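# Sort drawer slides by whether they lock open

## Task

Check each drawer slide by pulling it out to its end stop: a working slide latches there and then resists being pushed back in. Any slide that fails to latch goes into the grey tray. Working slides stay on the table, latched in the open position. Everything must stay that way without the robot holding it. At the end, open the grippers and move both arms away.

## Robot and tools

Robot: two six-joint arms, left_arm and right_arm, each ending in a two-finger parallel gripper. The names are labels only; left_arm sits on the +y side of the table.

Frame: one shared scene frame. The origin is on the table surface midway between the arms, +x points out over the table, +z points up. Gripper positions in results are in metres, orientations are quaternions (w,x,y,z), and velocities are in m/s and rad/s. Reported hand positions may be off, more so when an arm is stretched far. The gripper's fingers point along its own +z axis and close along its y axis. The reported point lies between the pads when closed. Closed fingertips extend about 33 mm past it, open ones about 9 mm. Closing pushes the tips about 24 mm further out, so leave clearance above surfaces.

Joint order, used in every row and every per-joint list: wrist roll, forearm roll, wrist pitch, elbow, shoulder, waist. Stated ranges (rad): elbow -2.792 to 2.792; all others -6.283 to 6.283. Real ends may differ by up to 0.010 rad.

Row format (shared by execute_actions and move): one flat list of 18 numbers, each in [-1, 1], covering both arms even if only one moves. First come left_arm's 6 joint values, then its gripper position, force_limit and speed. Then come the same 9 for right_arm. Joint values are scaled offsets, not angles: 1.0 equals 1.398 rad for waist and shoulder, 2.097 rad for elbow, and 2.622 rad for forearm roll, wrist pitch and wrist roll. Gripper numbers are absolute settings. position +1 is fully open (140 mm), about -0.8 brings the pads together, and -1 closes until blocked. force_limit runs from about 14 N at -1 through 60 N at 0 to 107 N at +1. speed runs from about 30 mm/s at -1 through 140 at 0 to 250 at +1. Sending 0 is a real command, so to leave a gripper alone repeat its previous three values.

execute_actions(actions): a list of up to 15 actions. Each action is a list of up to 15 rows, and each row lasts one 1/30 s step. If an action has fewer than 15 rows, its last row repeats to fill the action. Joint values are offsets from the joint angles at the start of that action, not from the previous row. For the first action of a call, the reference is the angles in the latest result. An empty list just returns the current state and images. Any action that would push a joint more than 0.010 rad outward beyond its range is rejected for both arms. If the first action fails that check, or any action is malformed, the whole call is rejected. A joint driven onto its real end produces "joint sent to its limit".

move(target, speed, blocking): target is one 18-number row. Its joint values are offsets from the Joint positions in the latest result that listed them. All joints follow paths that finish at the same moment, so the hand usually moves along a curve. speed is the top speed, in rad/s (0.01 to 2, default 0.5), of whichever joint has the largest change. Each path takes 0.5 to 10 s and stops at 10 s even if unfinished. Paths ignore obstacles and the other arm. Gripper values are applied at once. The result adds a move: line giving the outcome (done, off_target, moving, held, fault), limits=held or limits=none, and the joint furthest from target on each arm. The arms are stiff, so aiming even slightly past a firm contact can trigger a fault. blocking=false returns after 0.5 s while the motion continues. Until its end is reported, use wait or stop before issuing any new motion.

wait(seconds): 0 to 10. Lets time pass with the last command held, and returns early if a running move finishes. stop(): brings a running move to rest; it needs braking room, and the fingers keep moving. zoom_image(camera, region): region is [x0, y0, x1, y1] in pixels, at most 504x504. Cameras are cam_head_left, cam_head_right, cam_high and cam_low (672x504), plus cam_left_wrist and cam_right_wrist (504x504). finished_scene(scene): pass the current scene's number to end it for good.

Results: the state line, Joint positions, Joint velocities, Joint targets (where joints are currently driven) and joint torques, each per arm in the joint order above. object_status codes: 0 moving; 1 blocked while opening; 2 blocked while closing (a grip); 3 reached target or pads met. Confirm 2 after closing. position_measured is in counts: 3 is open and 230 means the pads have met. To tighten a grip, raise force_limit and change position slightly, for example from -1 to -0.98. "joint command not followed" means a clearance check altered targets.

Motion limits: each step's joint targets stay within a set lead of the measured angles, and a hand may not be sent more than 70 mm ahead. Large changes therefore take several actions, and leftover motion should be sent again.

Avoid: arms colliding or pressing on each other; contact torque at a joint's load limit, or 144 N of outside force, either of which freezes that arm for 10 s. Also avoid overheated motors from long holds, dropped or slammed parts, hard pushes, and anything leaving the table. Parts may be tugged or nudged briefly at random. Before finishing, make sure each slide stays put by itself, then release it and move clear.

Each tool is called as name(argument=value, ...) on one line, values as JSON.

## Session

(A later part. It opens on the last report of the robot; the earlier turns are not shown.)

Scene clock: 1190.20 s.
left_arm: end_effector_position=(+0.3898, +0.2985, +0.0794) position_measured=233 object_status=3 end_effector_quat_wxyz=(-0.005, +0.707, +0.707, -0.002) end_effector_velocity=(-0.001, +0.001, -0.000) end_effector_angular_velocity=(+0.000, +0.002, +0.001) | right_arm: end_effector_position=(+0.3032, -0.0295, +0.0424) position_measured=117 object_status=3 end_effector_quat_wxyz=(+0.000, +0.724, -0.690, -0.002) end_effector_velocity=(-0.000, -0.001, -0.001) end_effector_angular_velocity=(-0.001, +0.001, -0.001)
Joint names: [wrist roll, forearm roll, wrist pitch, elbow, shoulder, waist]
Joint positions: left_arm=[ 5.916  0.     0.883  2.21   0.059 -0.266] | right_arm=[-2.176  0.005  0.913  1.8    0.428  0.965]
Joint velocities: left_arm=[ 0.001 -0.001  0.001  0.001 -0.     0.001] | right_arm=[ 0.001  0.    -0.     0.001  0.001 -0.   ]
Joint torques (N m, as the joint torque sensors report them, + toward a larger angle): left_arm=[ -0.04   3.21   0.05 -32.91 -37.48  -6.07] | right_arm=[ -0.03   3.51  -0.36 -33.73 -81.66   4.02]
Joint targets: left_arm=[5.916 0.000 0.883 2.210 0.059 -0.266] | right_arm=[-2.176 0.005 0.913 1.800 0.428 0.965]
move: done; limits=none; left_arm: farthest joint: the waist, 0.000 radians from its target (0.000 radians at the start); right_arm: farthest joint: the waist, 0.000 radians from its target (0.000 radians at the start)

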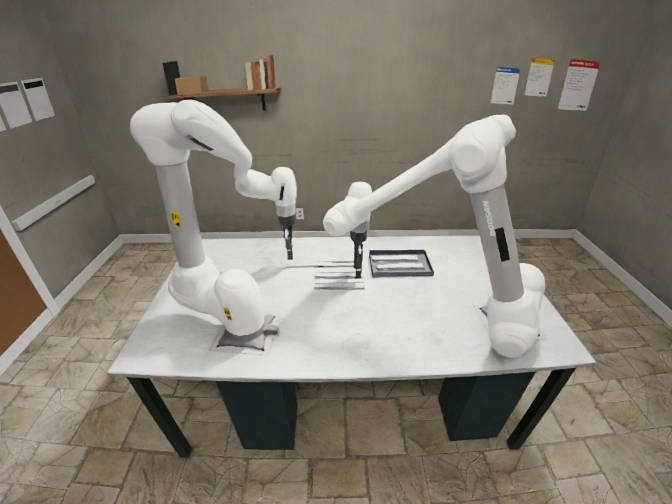

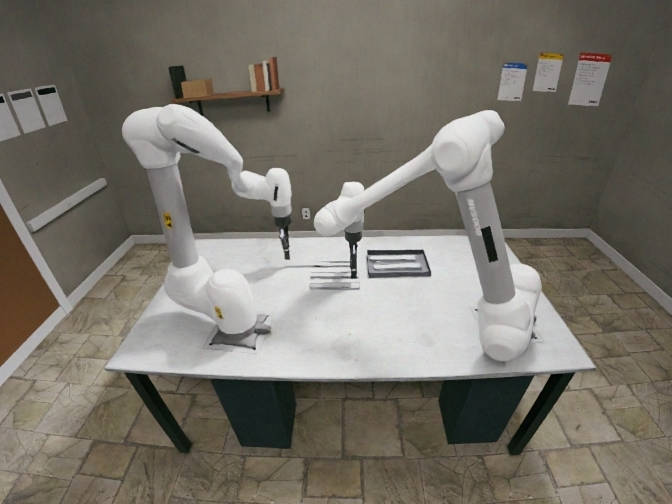

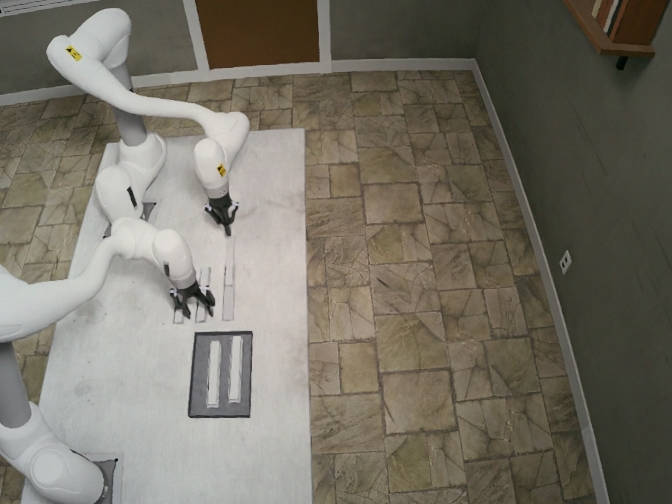

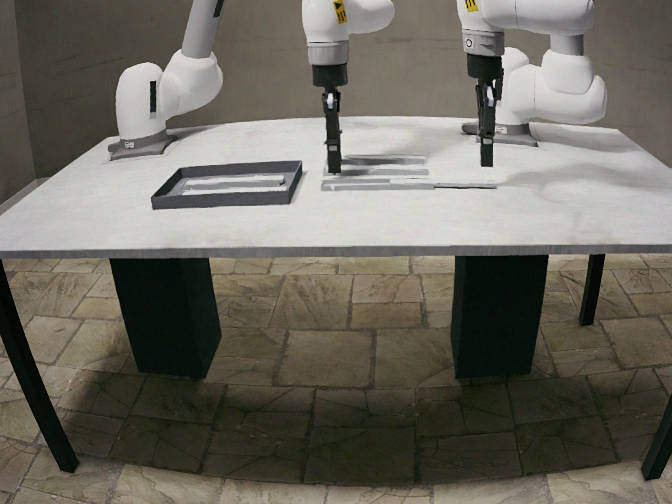

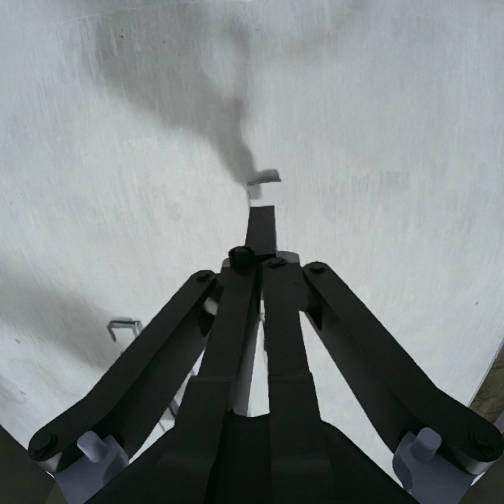

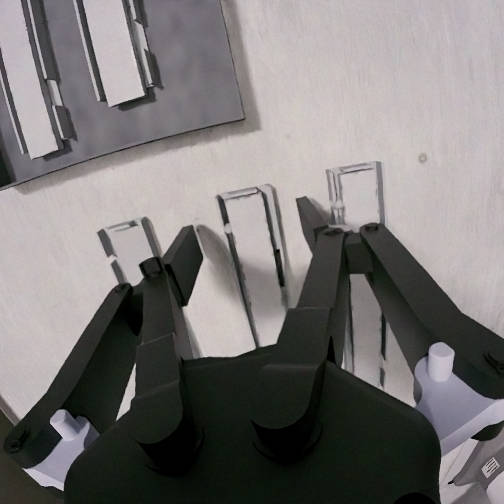

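move(target=[0,0,0,0,0,0,-1,0,0,0,0,0,0,0,0,-0.4,0.3,-0.5])

move(target=[0,0,0,0,0,0,-1,0,0,0,0,0.0007,-0.0004,-0.0007,0,-1,0.3,-0.5], speed=0.02)

Scene clock: 1204.20 s.
left_arm: end_effector_position=(+0.3898, +0.2985, +0.0794) position_measured=233 object_status=3 end_effector_quat_wxyz=(-0.005, +0.707, +0.707, -0.002) end_effector_velocity=(+0.000, -0.000, -0.000) end_effector_angular_velocity=(+0.000, -0.000, -0.000) | right_arm: end_effector_position=(+0.3033, -0.0295, +0.0424) position_measured=177 object_status=2 end_effector_quat_wxyz=(+0.000, +0.724, -0.690, -0.002) end_effector_velocity=(+0.000, +0.000, +0.000) end_effector_angular_velocity=(+0.001, +0.000, -0.000)
Joint names: [wrist roll, forearm roll, wrist pitch, elbow, shoulder, waist]
Joint positions: left_arm=[ 5.916  0.     0.883  2.21   0.059 -0.266] | right_arm=[-2.176  0.005  0.913  1.8    0.428  0.965]
Joint velocities: left_arm=[-0.     0.    -0.001  0.     0.001 -0.   ] | right_arm=[-0.     0.    -0.    -0.001  0.    -0.   ]
Joint torques (N m, as the joint torque sensors report them, + toward a larger angle): left_arm=[ -0.06   3.37   0.13 -32.43 -38.44  -5.27] | right_arm=[ -0.4    3.85  -0.99 -20.44 -59.37   3.4 ]
Joint targets: left_arm=[5.916 0.000 0.883 2.210 0.059 -0.266] | right_arm=[-2.176 0.005 0.913 1.800 0.428 0.965]
move: done; limits=none; left_arm: farthest joint: the waist, 0.000 radians from its target (0.000 radians at the start); right_arm: farthest joint: the waist, 0.000 radians from its target (0.000 radians at the start)

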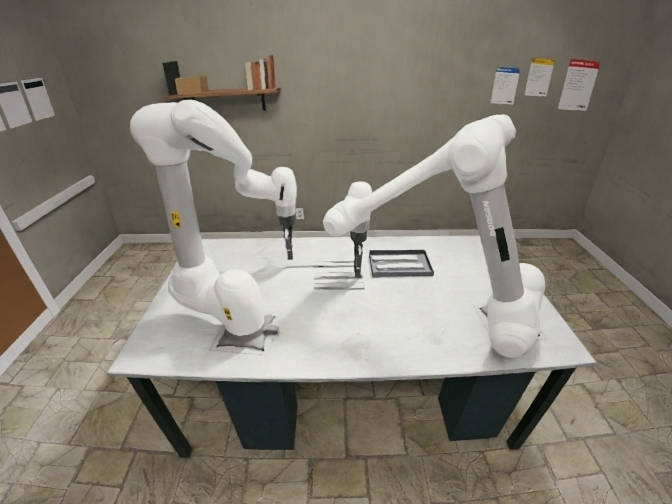

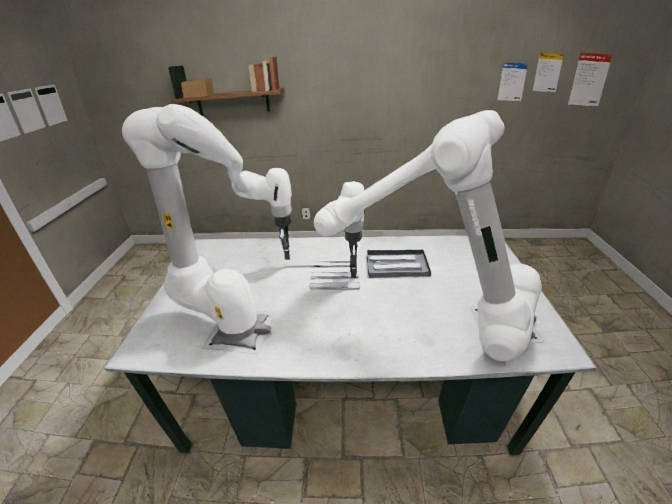

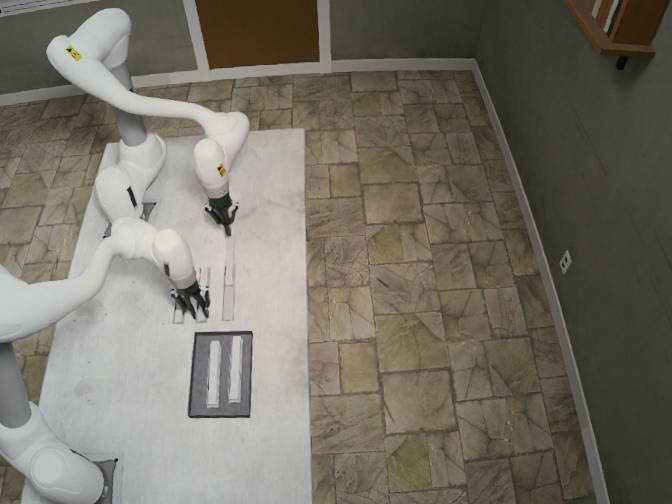

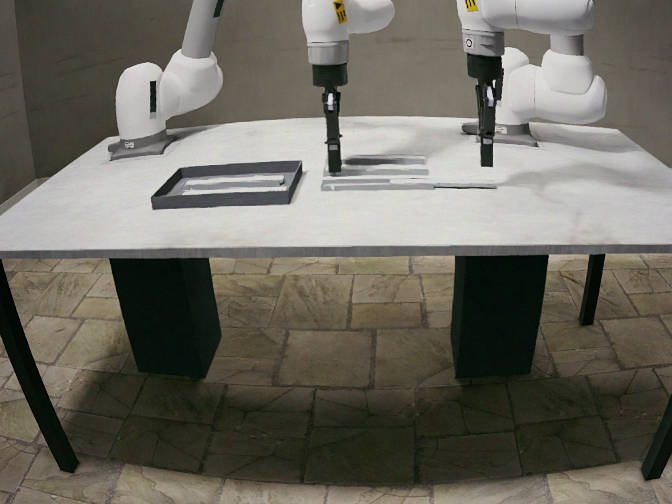

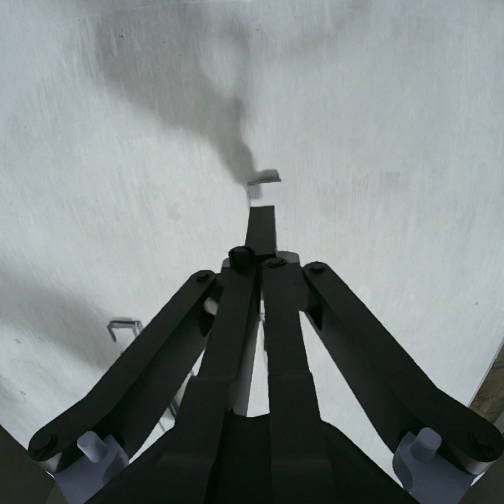

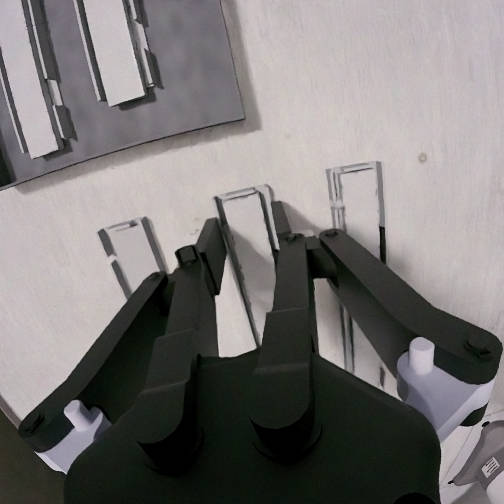

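Scene clock: 1204.90 s.
left_arm: end_effector_position=(+0.3898, +0.2985, +0.0794) position_measured=233 object_status=3 end_effector_quat_wxyz=(-0.005, +0.707, +0.707, -0.002) end_effector_velocity=(+0.001, +0.000, +0.001) end_effector_angular_velocity=(-0.001, -0.002, +0.001) | right_arm: end_effector_position=(+0.3033, -0.0294, +0.0434) position_measured=177 object_status=2 end_effector_quat_wxyz=(+0.000, +0.724, -0.690, -0.002) end_effector_velocity=(-0.000, -0.000, -0.001) end_effector_angular_velocity=(-0.001, +0.001, -0.000)
Joint names: [wrist roll, forearm roll, wrist pitch, elbow, shoulder, waist]
Joint positions: left_arm=[ 5.916  0.     0.883  2.21   0.059 -0.266] | right_arm=[-2.176  0.005  0.915  1.799  0.427  0.965]
Joint velocities: left_arm=[ 0.    -0.     0.001 -0.001 -0.001  0.001] | right_arm=[ 0.    -0.     0.     0.     0.001  0.   ]
Joint torques (N m, as the joint torque sensors report them, + toward a larger angle): left_arm=[ -0.02   3.31   0.01 -32.5  -38.82  -6.07] | right_arm=[  0.11   3.45  -0.58 -35.64 -84.51   2.86]
Joint targets: left_arm=[5.916 0.000 0.883 2.210 0.059 -0.266] | right_arm=[-2.176 0.005 0.915 1.799 0.427 0.965]
move: done; limits=none; left_arm: farthest joint: the waist, 0.000 radians from its target (0.000 radians at the start); right_arm: farthest joint: the waist, 0.000 radians from its target (0.000 radians at the start)

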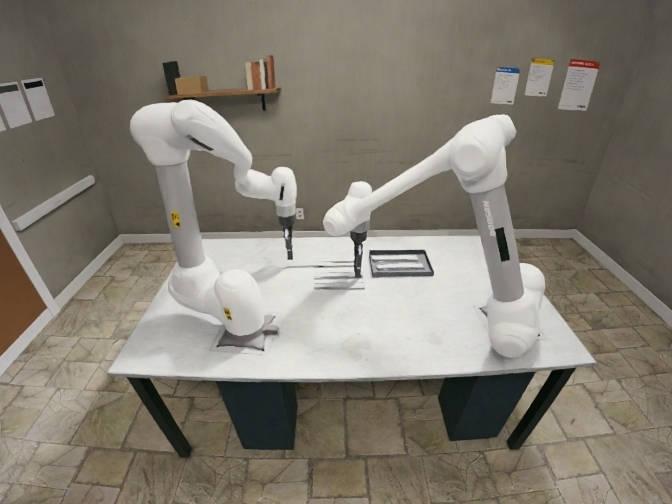

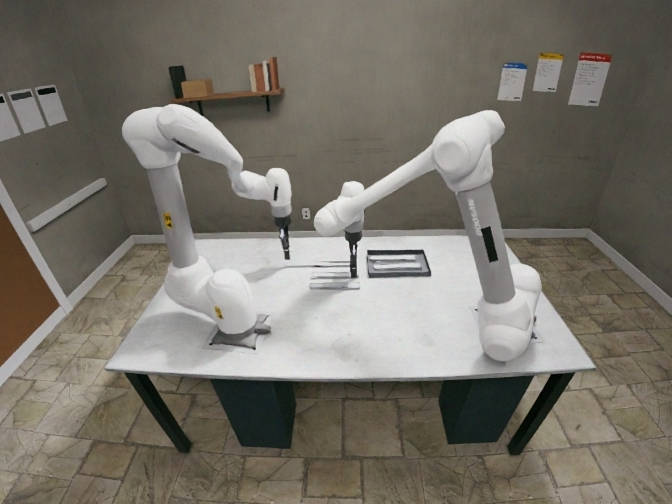

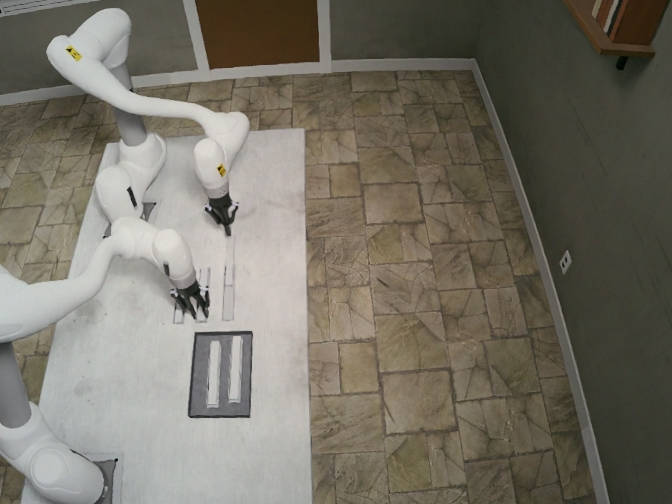

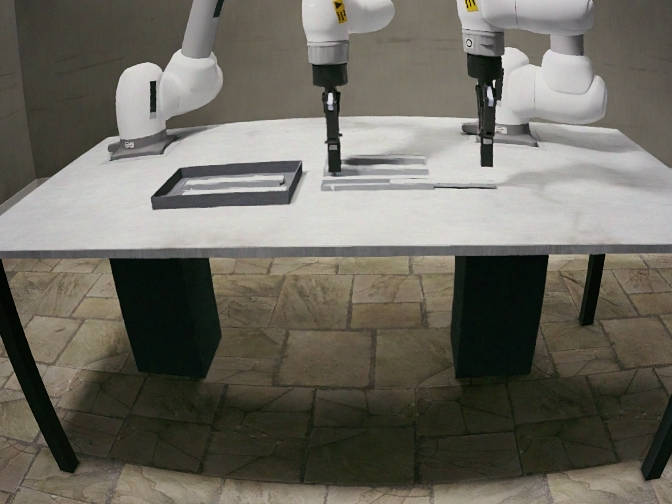

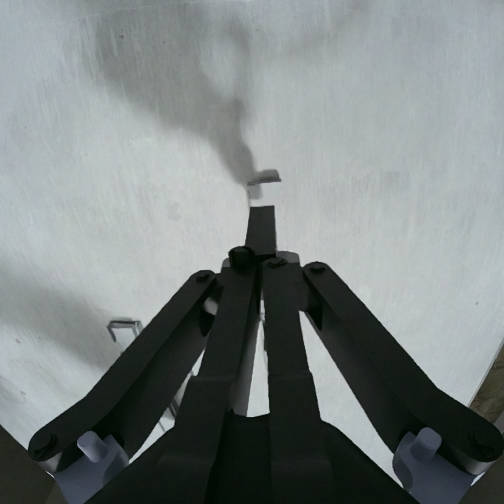

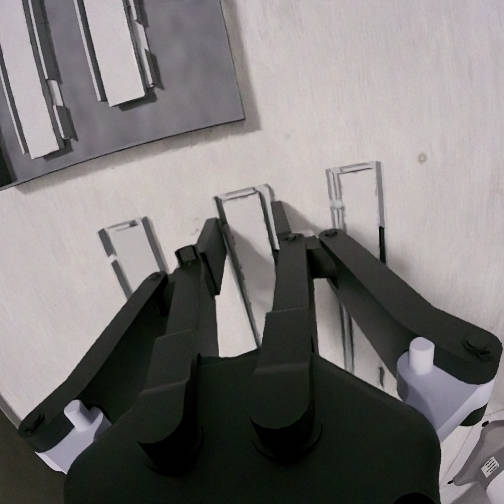

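move(target=[-0.14,0,-0.0083,0.018,-0.0188,-0.261,-1,0,0,0,0,0,0,0,0,-1,0.3,-0.5], speed=0.2)

Scene clock: 1220.90 s.
left_arm: end_effector_position=(+0.3006, +0.1606, +0.0752) position_measured=233 object_status=3 end_effector_quat_wxyz=(-0.000, +0.706, +0.708, +0.000) end_effector_velocity=(-0.000, -0.000, -0.001) end_effector_angular_velocity=(+0.001, +0.002, +0.001) | right_arm: end_effector_position=(+0.3033, -0.0294, +0.0434) position_measured=177 object_status=2 end_effector_quat_wxyz=(+0.000, +0.724, -0.690, -0.002) end_effector_velocity=(+0.000, -0.000, +0.000) end_effector_angular_velocity=(-0.000, -0.000, -0.001)
Joint names: [wrist roll, forearm roll, wrist pitch, elbow, shoulder, waist]
Joint positions: left_arm=[ 5.549  0.     0.861  2.248  0.033 -0.631] | right_arm=[-2.176  0.005  0.915  1.799  0.427  0.965]
Joint velocities: left_arm=[-0.    -0.001  0.    -0.     0.002 -0.   ] | right_arm=[ 0.001 -0.    -0.     0.    -0.    -0.001]
Joint torques (N m, as the joint torque sensors report them, + toward a larger angle): left_arm=[ -0.01   3.34   0.11 -32.48 -35.37  -6.54] | right_arm=[ -0.11   3.68  -0.67 -35.78 -83.82   3.93]
Joint targets: left_arm=[5.549 0.000 0.861 2.248 0.033 -0.631] | right_arm=[-2.176 0.005 0.915 1.799 0.427 0.965]
move: done; limits=none; left_arm: farthest joint: the waist, 0.000 radians from its target (0.365 radians at the start); right_arm: farthest joint: the waist, 0.000 radians from its target (0.000 radians at the start)

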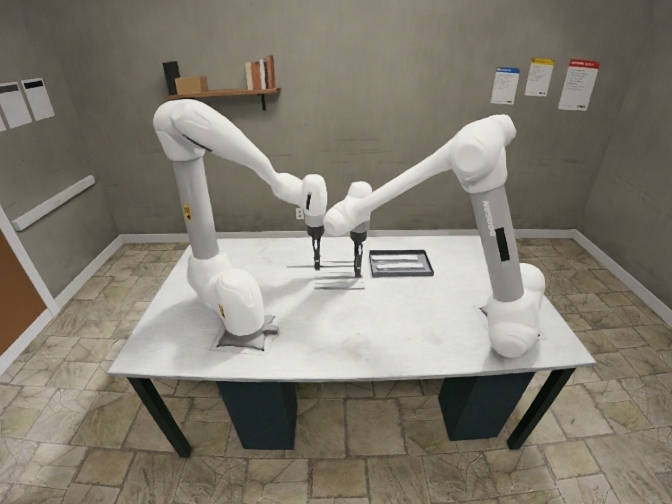

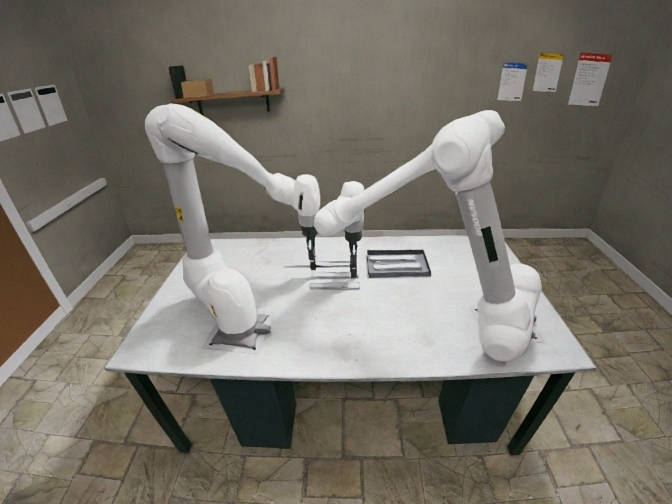

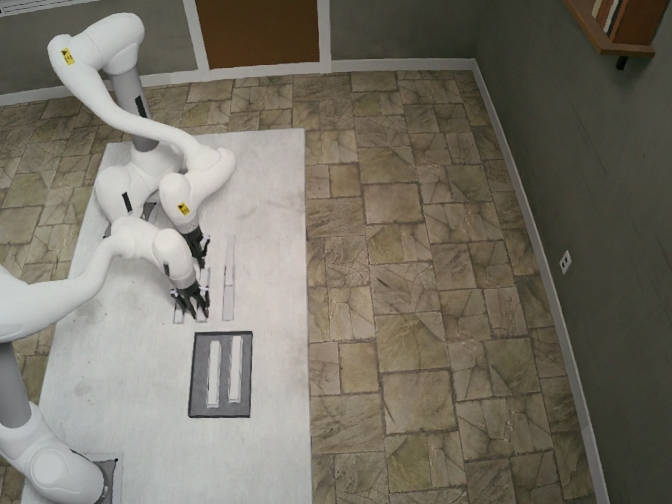

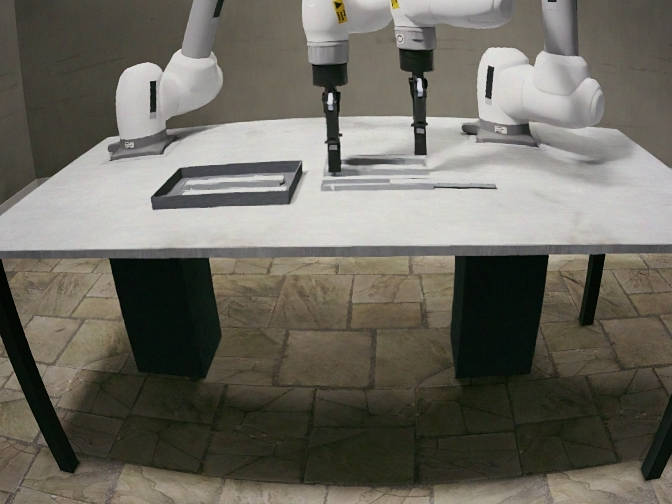

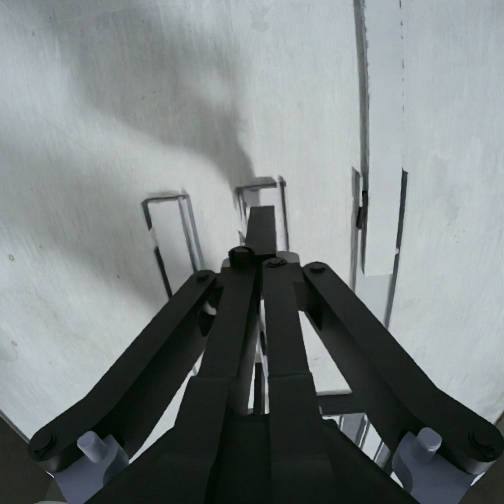

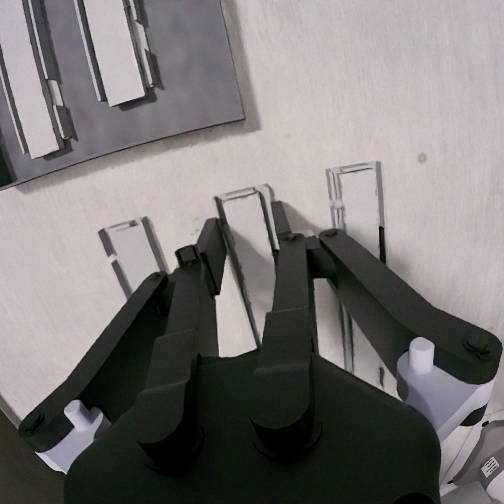

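move(target=[0,0,-0.0269,0.0131,0.0308,0,-1,0,0,0,0,0,0,0,0,-1,0.3,-0.5], speed=0.04)

Scene clock: 1233.13 s.
left_arm: end_effector_position=(+0.3005, +0.1606, +0.0448) position_measured=233 object_status=3 end_effector_quat_wxyz=(-0.000, +0.706, +0.708, +0.000) end_effector_velocity=(-0.000, -0.001, -0.000) end_effector_angular_velocity=(-0.001, +0.001, +0.000) | right_arm: end_effector_position=(+0.3033, -0.0294, +0.0434) position_measured=177 object_status=2 end_effector_quat_wxyz=(+0.000, +0.724, -0.690, -0.002) end_effector_velocity=(+0.000, +0.000, +0.001) end_effector_angular_velocity=(+0.001, -0.001, +0.000)
Joint names: [wrist roll, forearm roll, wrist pitch, elbow, shoulder, waist]
Joint positions: left_arm=[ 5.549  0.     0.791  2.276  0.076 -0.631] | right_arm=[-2.176  0.005  0.915  1.799  0.427  0.965]
Joint velocities: left_arm=[ 0.    -0.001 -0.    -0.     0.    -0.001] | right_arm=[ 0.    -0.001  0.    -0.001 -0.001  0.   ]
Joint torques (N m, as the joint torque sensors report them, + toward a larger angle): left_arm=[ -0.02   3.01  -0.03 -30.73 -36.11  -4.87] | right_arm=[ -0.11   3.57  -0.34 -35.49 -84.22   3.5 ]
Joint targets: left_arm=[5.549 0.000 0.790 2.276 0.076 -0.631] | right_arm=[-2.176 0.005 0.915 1.799 0.427 0.965]
move: done; limits=none; left_arm: farthest joint: the waist, 0.000 radians from its target (0.000 radians at the start); right_arm: farthest joint: the waist, 0.000 radians from its target (0.000 radians at the start)

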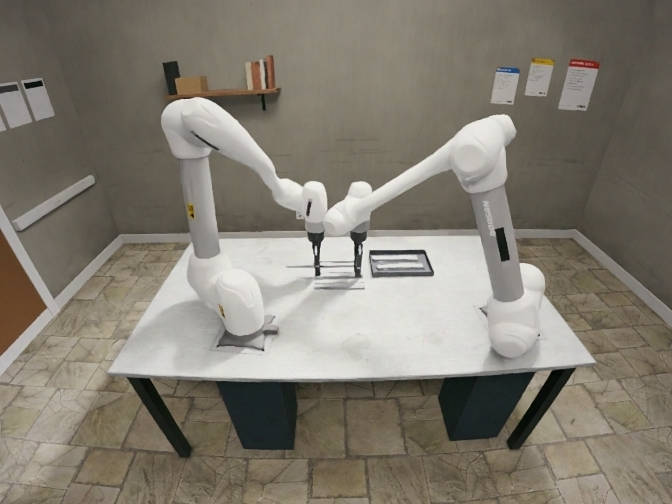

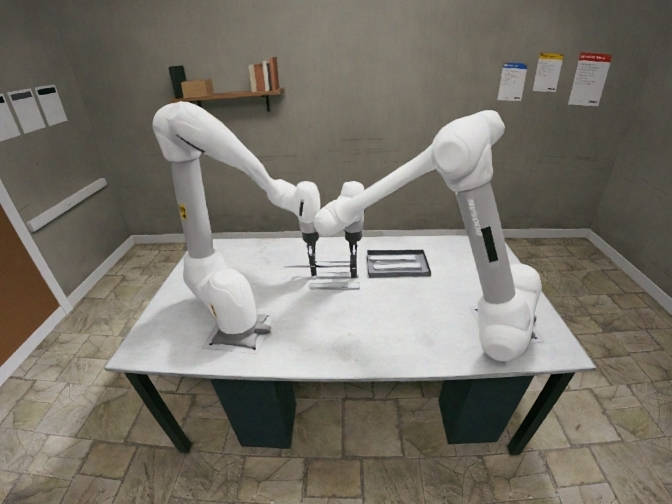

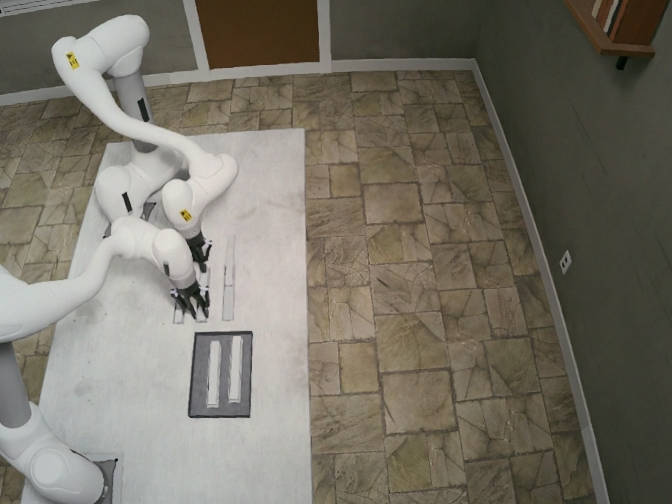

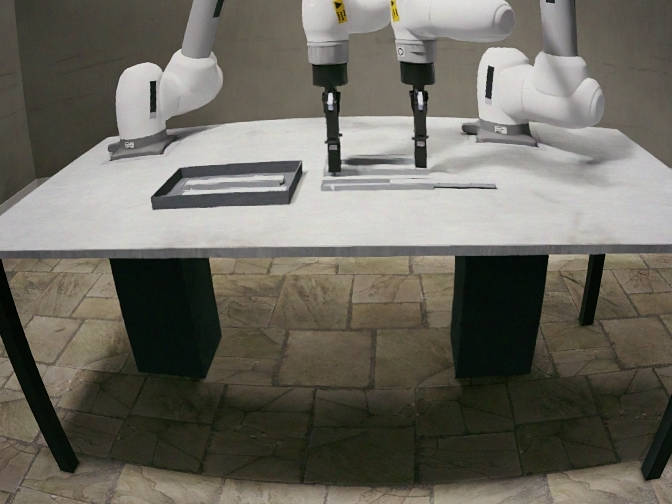

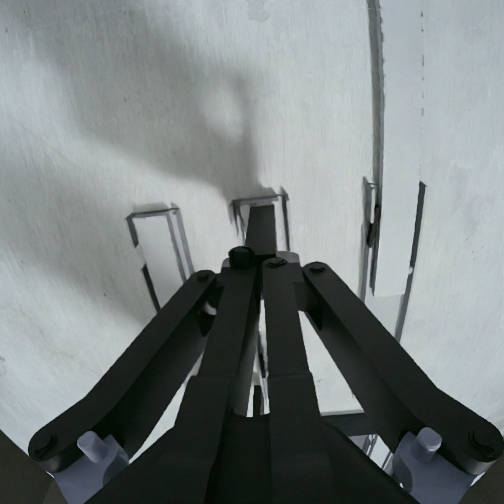

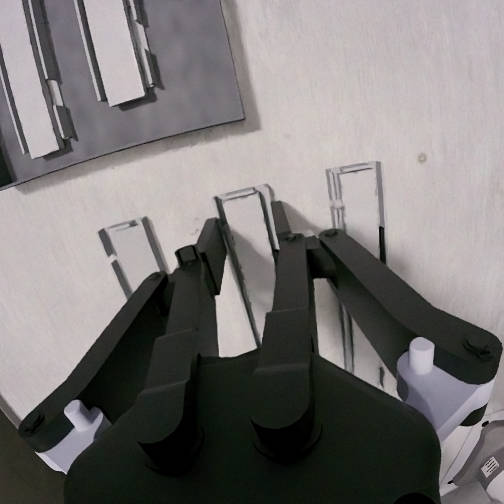

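move(target=[0,0,-0.0007,0.0004,0.0009,0,-1,0,0,0,0,0,0,0,0,-1,0.3,-0.5], speed=0.02)

Scene clock: 1239.10 s.
left_arm: end_effector_position=(+0.3005, +0.1607, +0.0440) position_measured=233 object_status=3 end_effector_quat_wxyz=(-0.000, +0.706, +0.708, +0.000) end_effector_velocity=(-0.000, -0.001, +0.000) end_effector_angular_velocity=(-0.002, +0.001, +0.002) | right_arm: end_effector_position=(+0.3033, -0.0294, +0.0434) position_measured=177 object_status=2 end_effector_quat_wxyz=(+0.000, +0.724, -0.690, -0.002) end_effector_velocity=(+0.000, +0.000, +0.001) end_effector_angular_velocity=(+0.001, -0.001, -0.001)
Joint names: [wrist roll, forearm roll, wrist pitch, elbow, shoulder, waist]
Joint positions: left_arm=[ 5.549  0.     0.789  2.276  0.077 -0.631] | right_arm=[-2.176  0.005  0.915  1.799  0.427  0.965]
Joint velocities: left_arm=[ 0.    -0.003 -0.    -0.001  0.001 -0.   ] | right_arm=[ 0.     0.    -0.    -0.001 -0.001 -0.   ]
Joint torques (N m, as the joint torque sensors report them, + toward a larger angle): left_arm=[ -0.3    2.86  -4.01 -11.32  -9.36  -6.62] | right_arm=[ -0.03   3.71   0.16 -38.29 -88.43   3.22]
Joint targets: left_arm=[5.549 0.000 0.789 2.276 0.077 -0.631] | right_arm=[-2.176 0.005 0.915 1.799 0.427 0.965]
move: done; limits=none; left_arm: farthest joint: the waist, 0.000 radians from its target (0.000 radians at the start); right_arm: farthest joint: the waist, 0.000 radians from its target (0.000 radians at the start)

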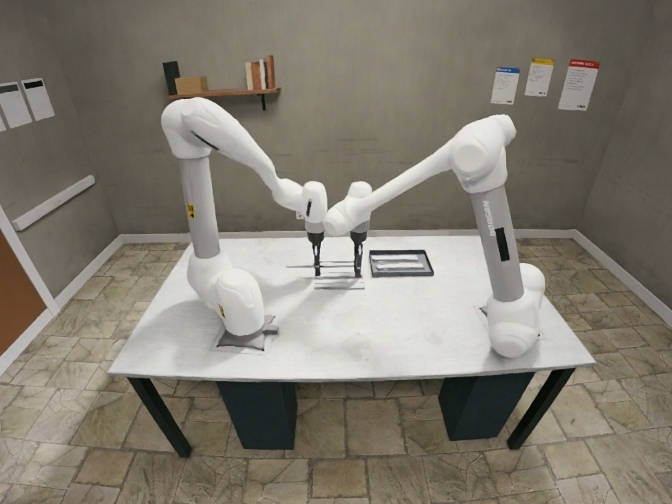

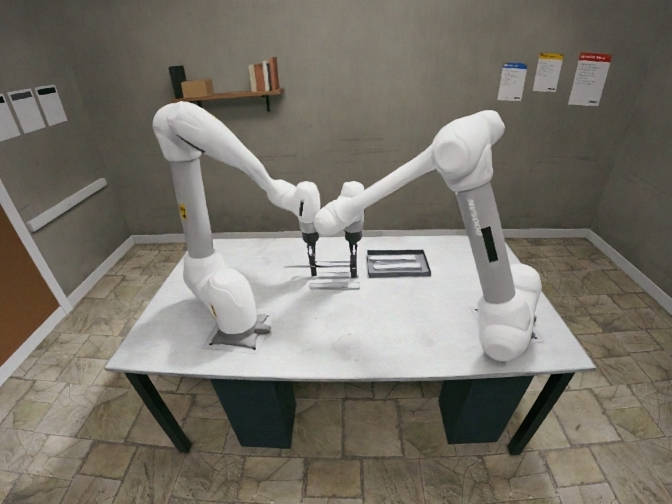

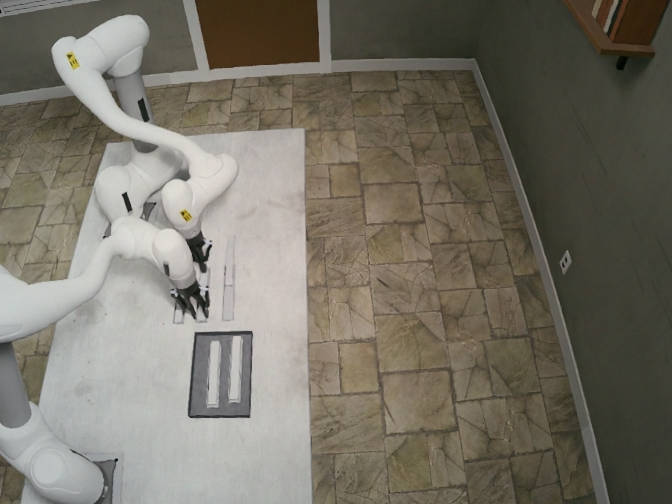

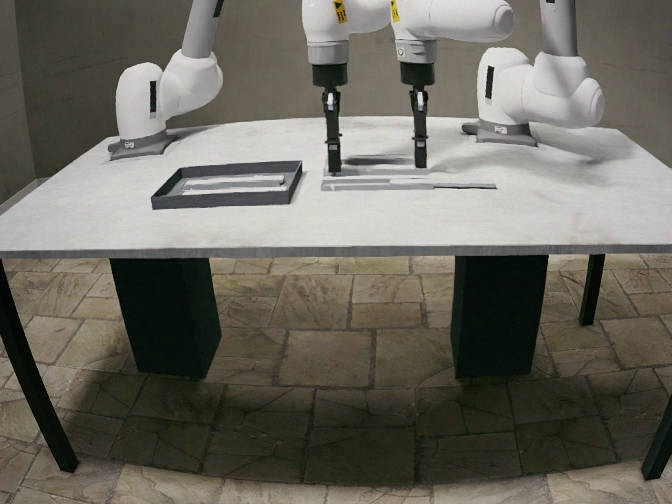

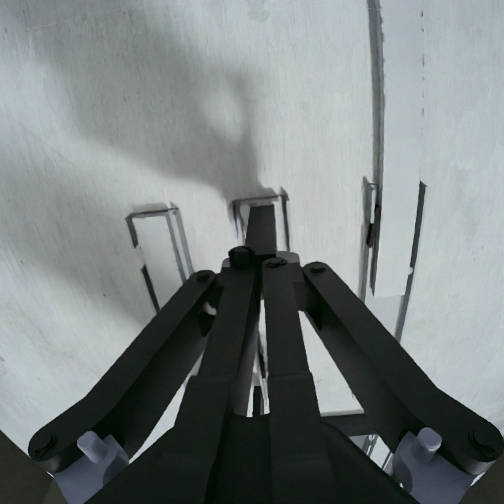

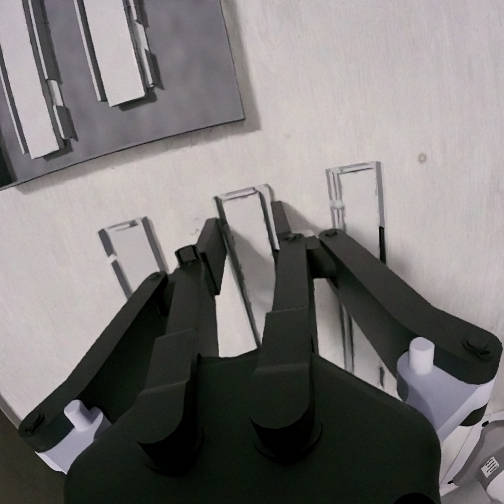

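move(target=[0.0307,0,-0.001,0.0203,-0.0289,0.0574,-1,0,0,0,0,0,0,0,0,-1,0.3,-0.5], speed=0.04)

Scene clock: 1251.37 s.
left_arm: end_effector_position=(+0.3006, +0.2055, +0.0446) position_measured=233 object_status=3 end_effector_quat_wxyz=(+0.000, +0.706, +0.708, +0.000) end_effector_velocity=(+0.001, -0.000, +0.000) end_effector_angular_velocity=(-0.000, -0.001, +0.000) | right_arm: end_effector_position=(+0.3033, -0.0294, +0.0434) position_measured=177 object_status=2 end_effector_quat_wxyz=(+0.000, +0.724, -0.690, -0.002) end_effector_velocity=(+0.001, -0.000, +0.000) end_effector_angular_velocity=(+0.000, -0.001, -0.000)
Joint names: [wrist roll, forearm roll, wrist pitch, elbow, shoulder, waist]
Joint positions: left_arm=[ 5.629  0.     0.786  2.319  0.037 -0.55 ] | right_arm=[-2.176  0.005  0.915  1.799  0.427  0.965]
Joint velocities: left_arm=[ 0.     0.    -0.001 -0.001  0.     0.001] | right_arm=[ 0.    -0.001 -0.    -0.    -0.    -0.   ]
Joint torques (N m, as the joint torque sensors report them, + toward a larger angle): left_arm=[  0.23   3.1    0.17 -29.53 -33.37  -5.07] | right_arm=[ -0.29   3.55  -0.08 -34.18 -83.38   3.64]
Joint targets: left_arm=[5.629 0.000 0.786 2.319 0.037 -0.550] | right_arm=[-2.176 0.005 0.915 1.799 0.427 0.965]
move: done; limits=none; left_arm: farthest joint: the waist, 0.000 radians from its target (0.080 radians at the start); right_arm: farthest joint: the waist, 0.000 radians from its target (0.000 radians at the start)

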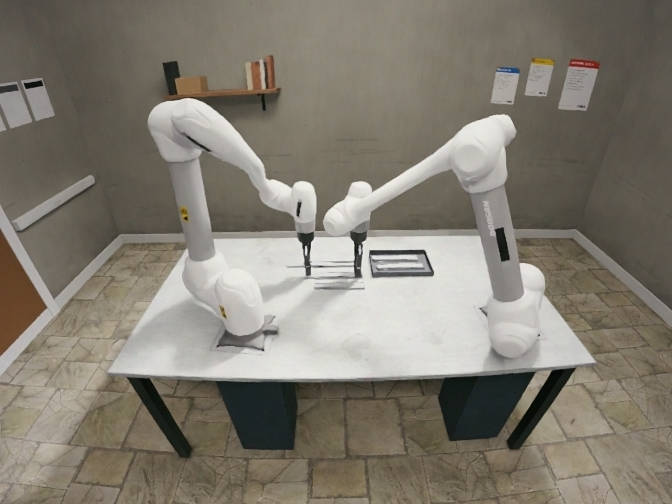

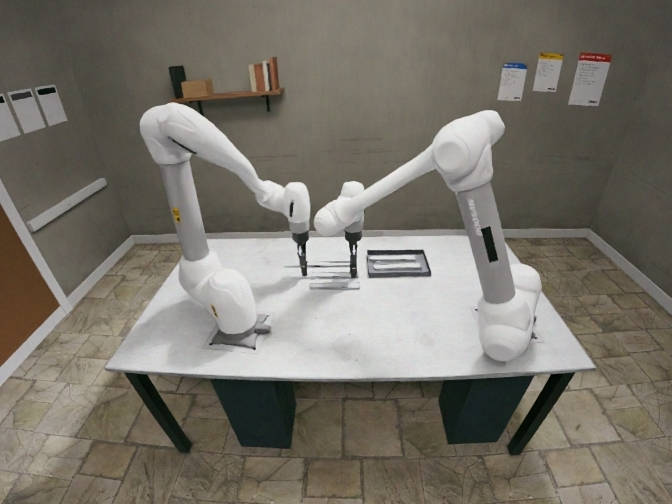

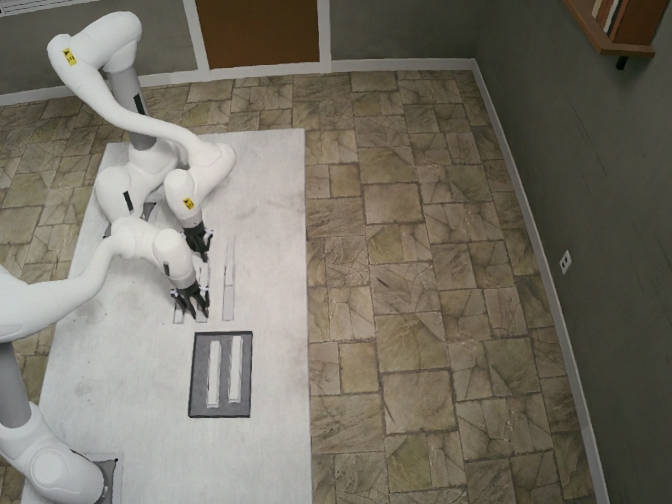

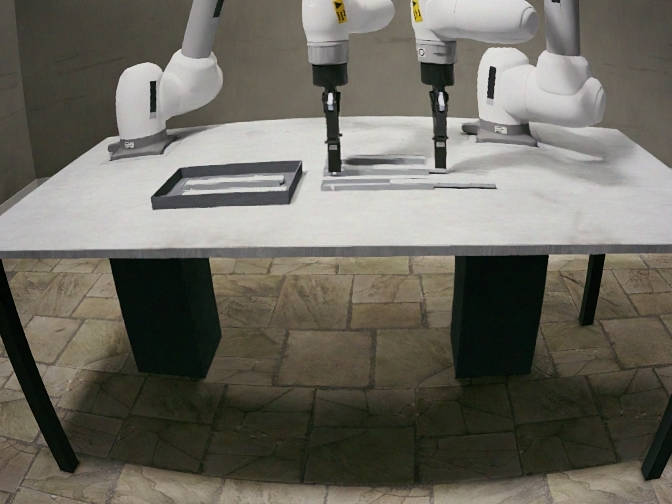

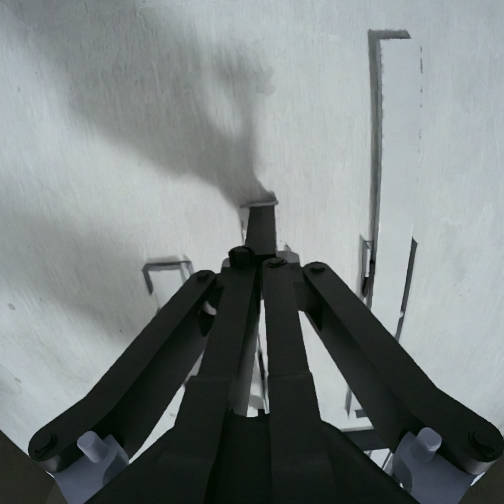

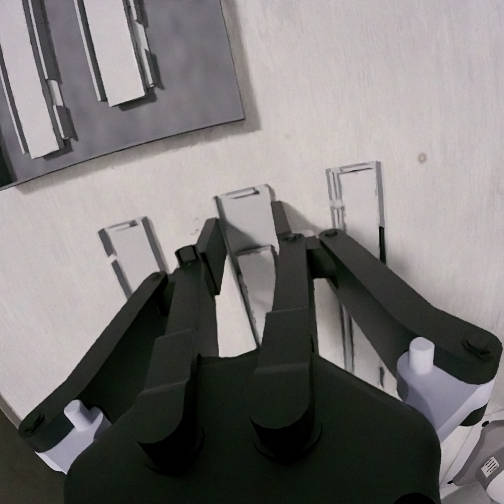

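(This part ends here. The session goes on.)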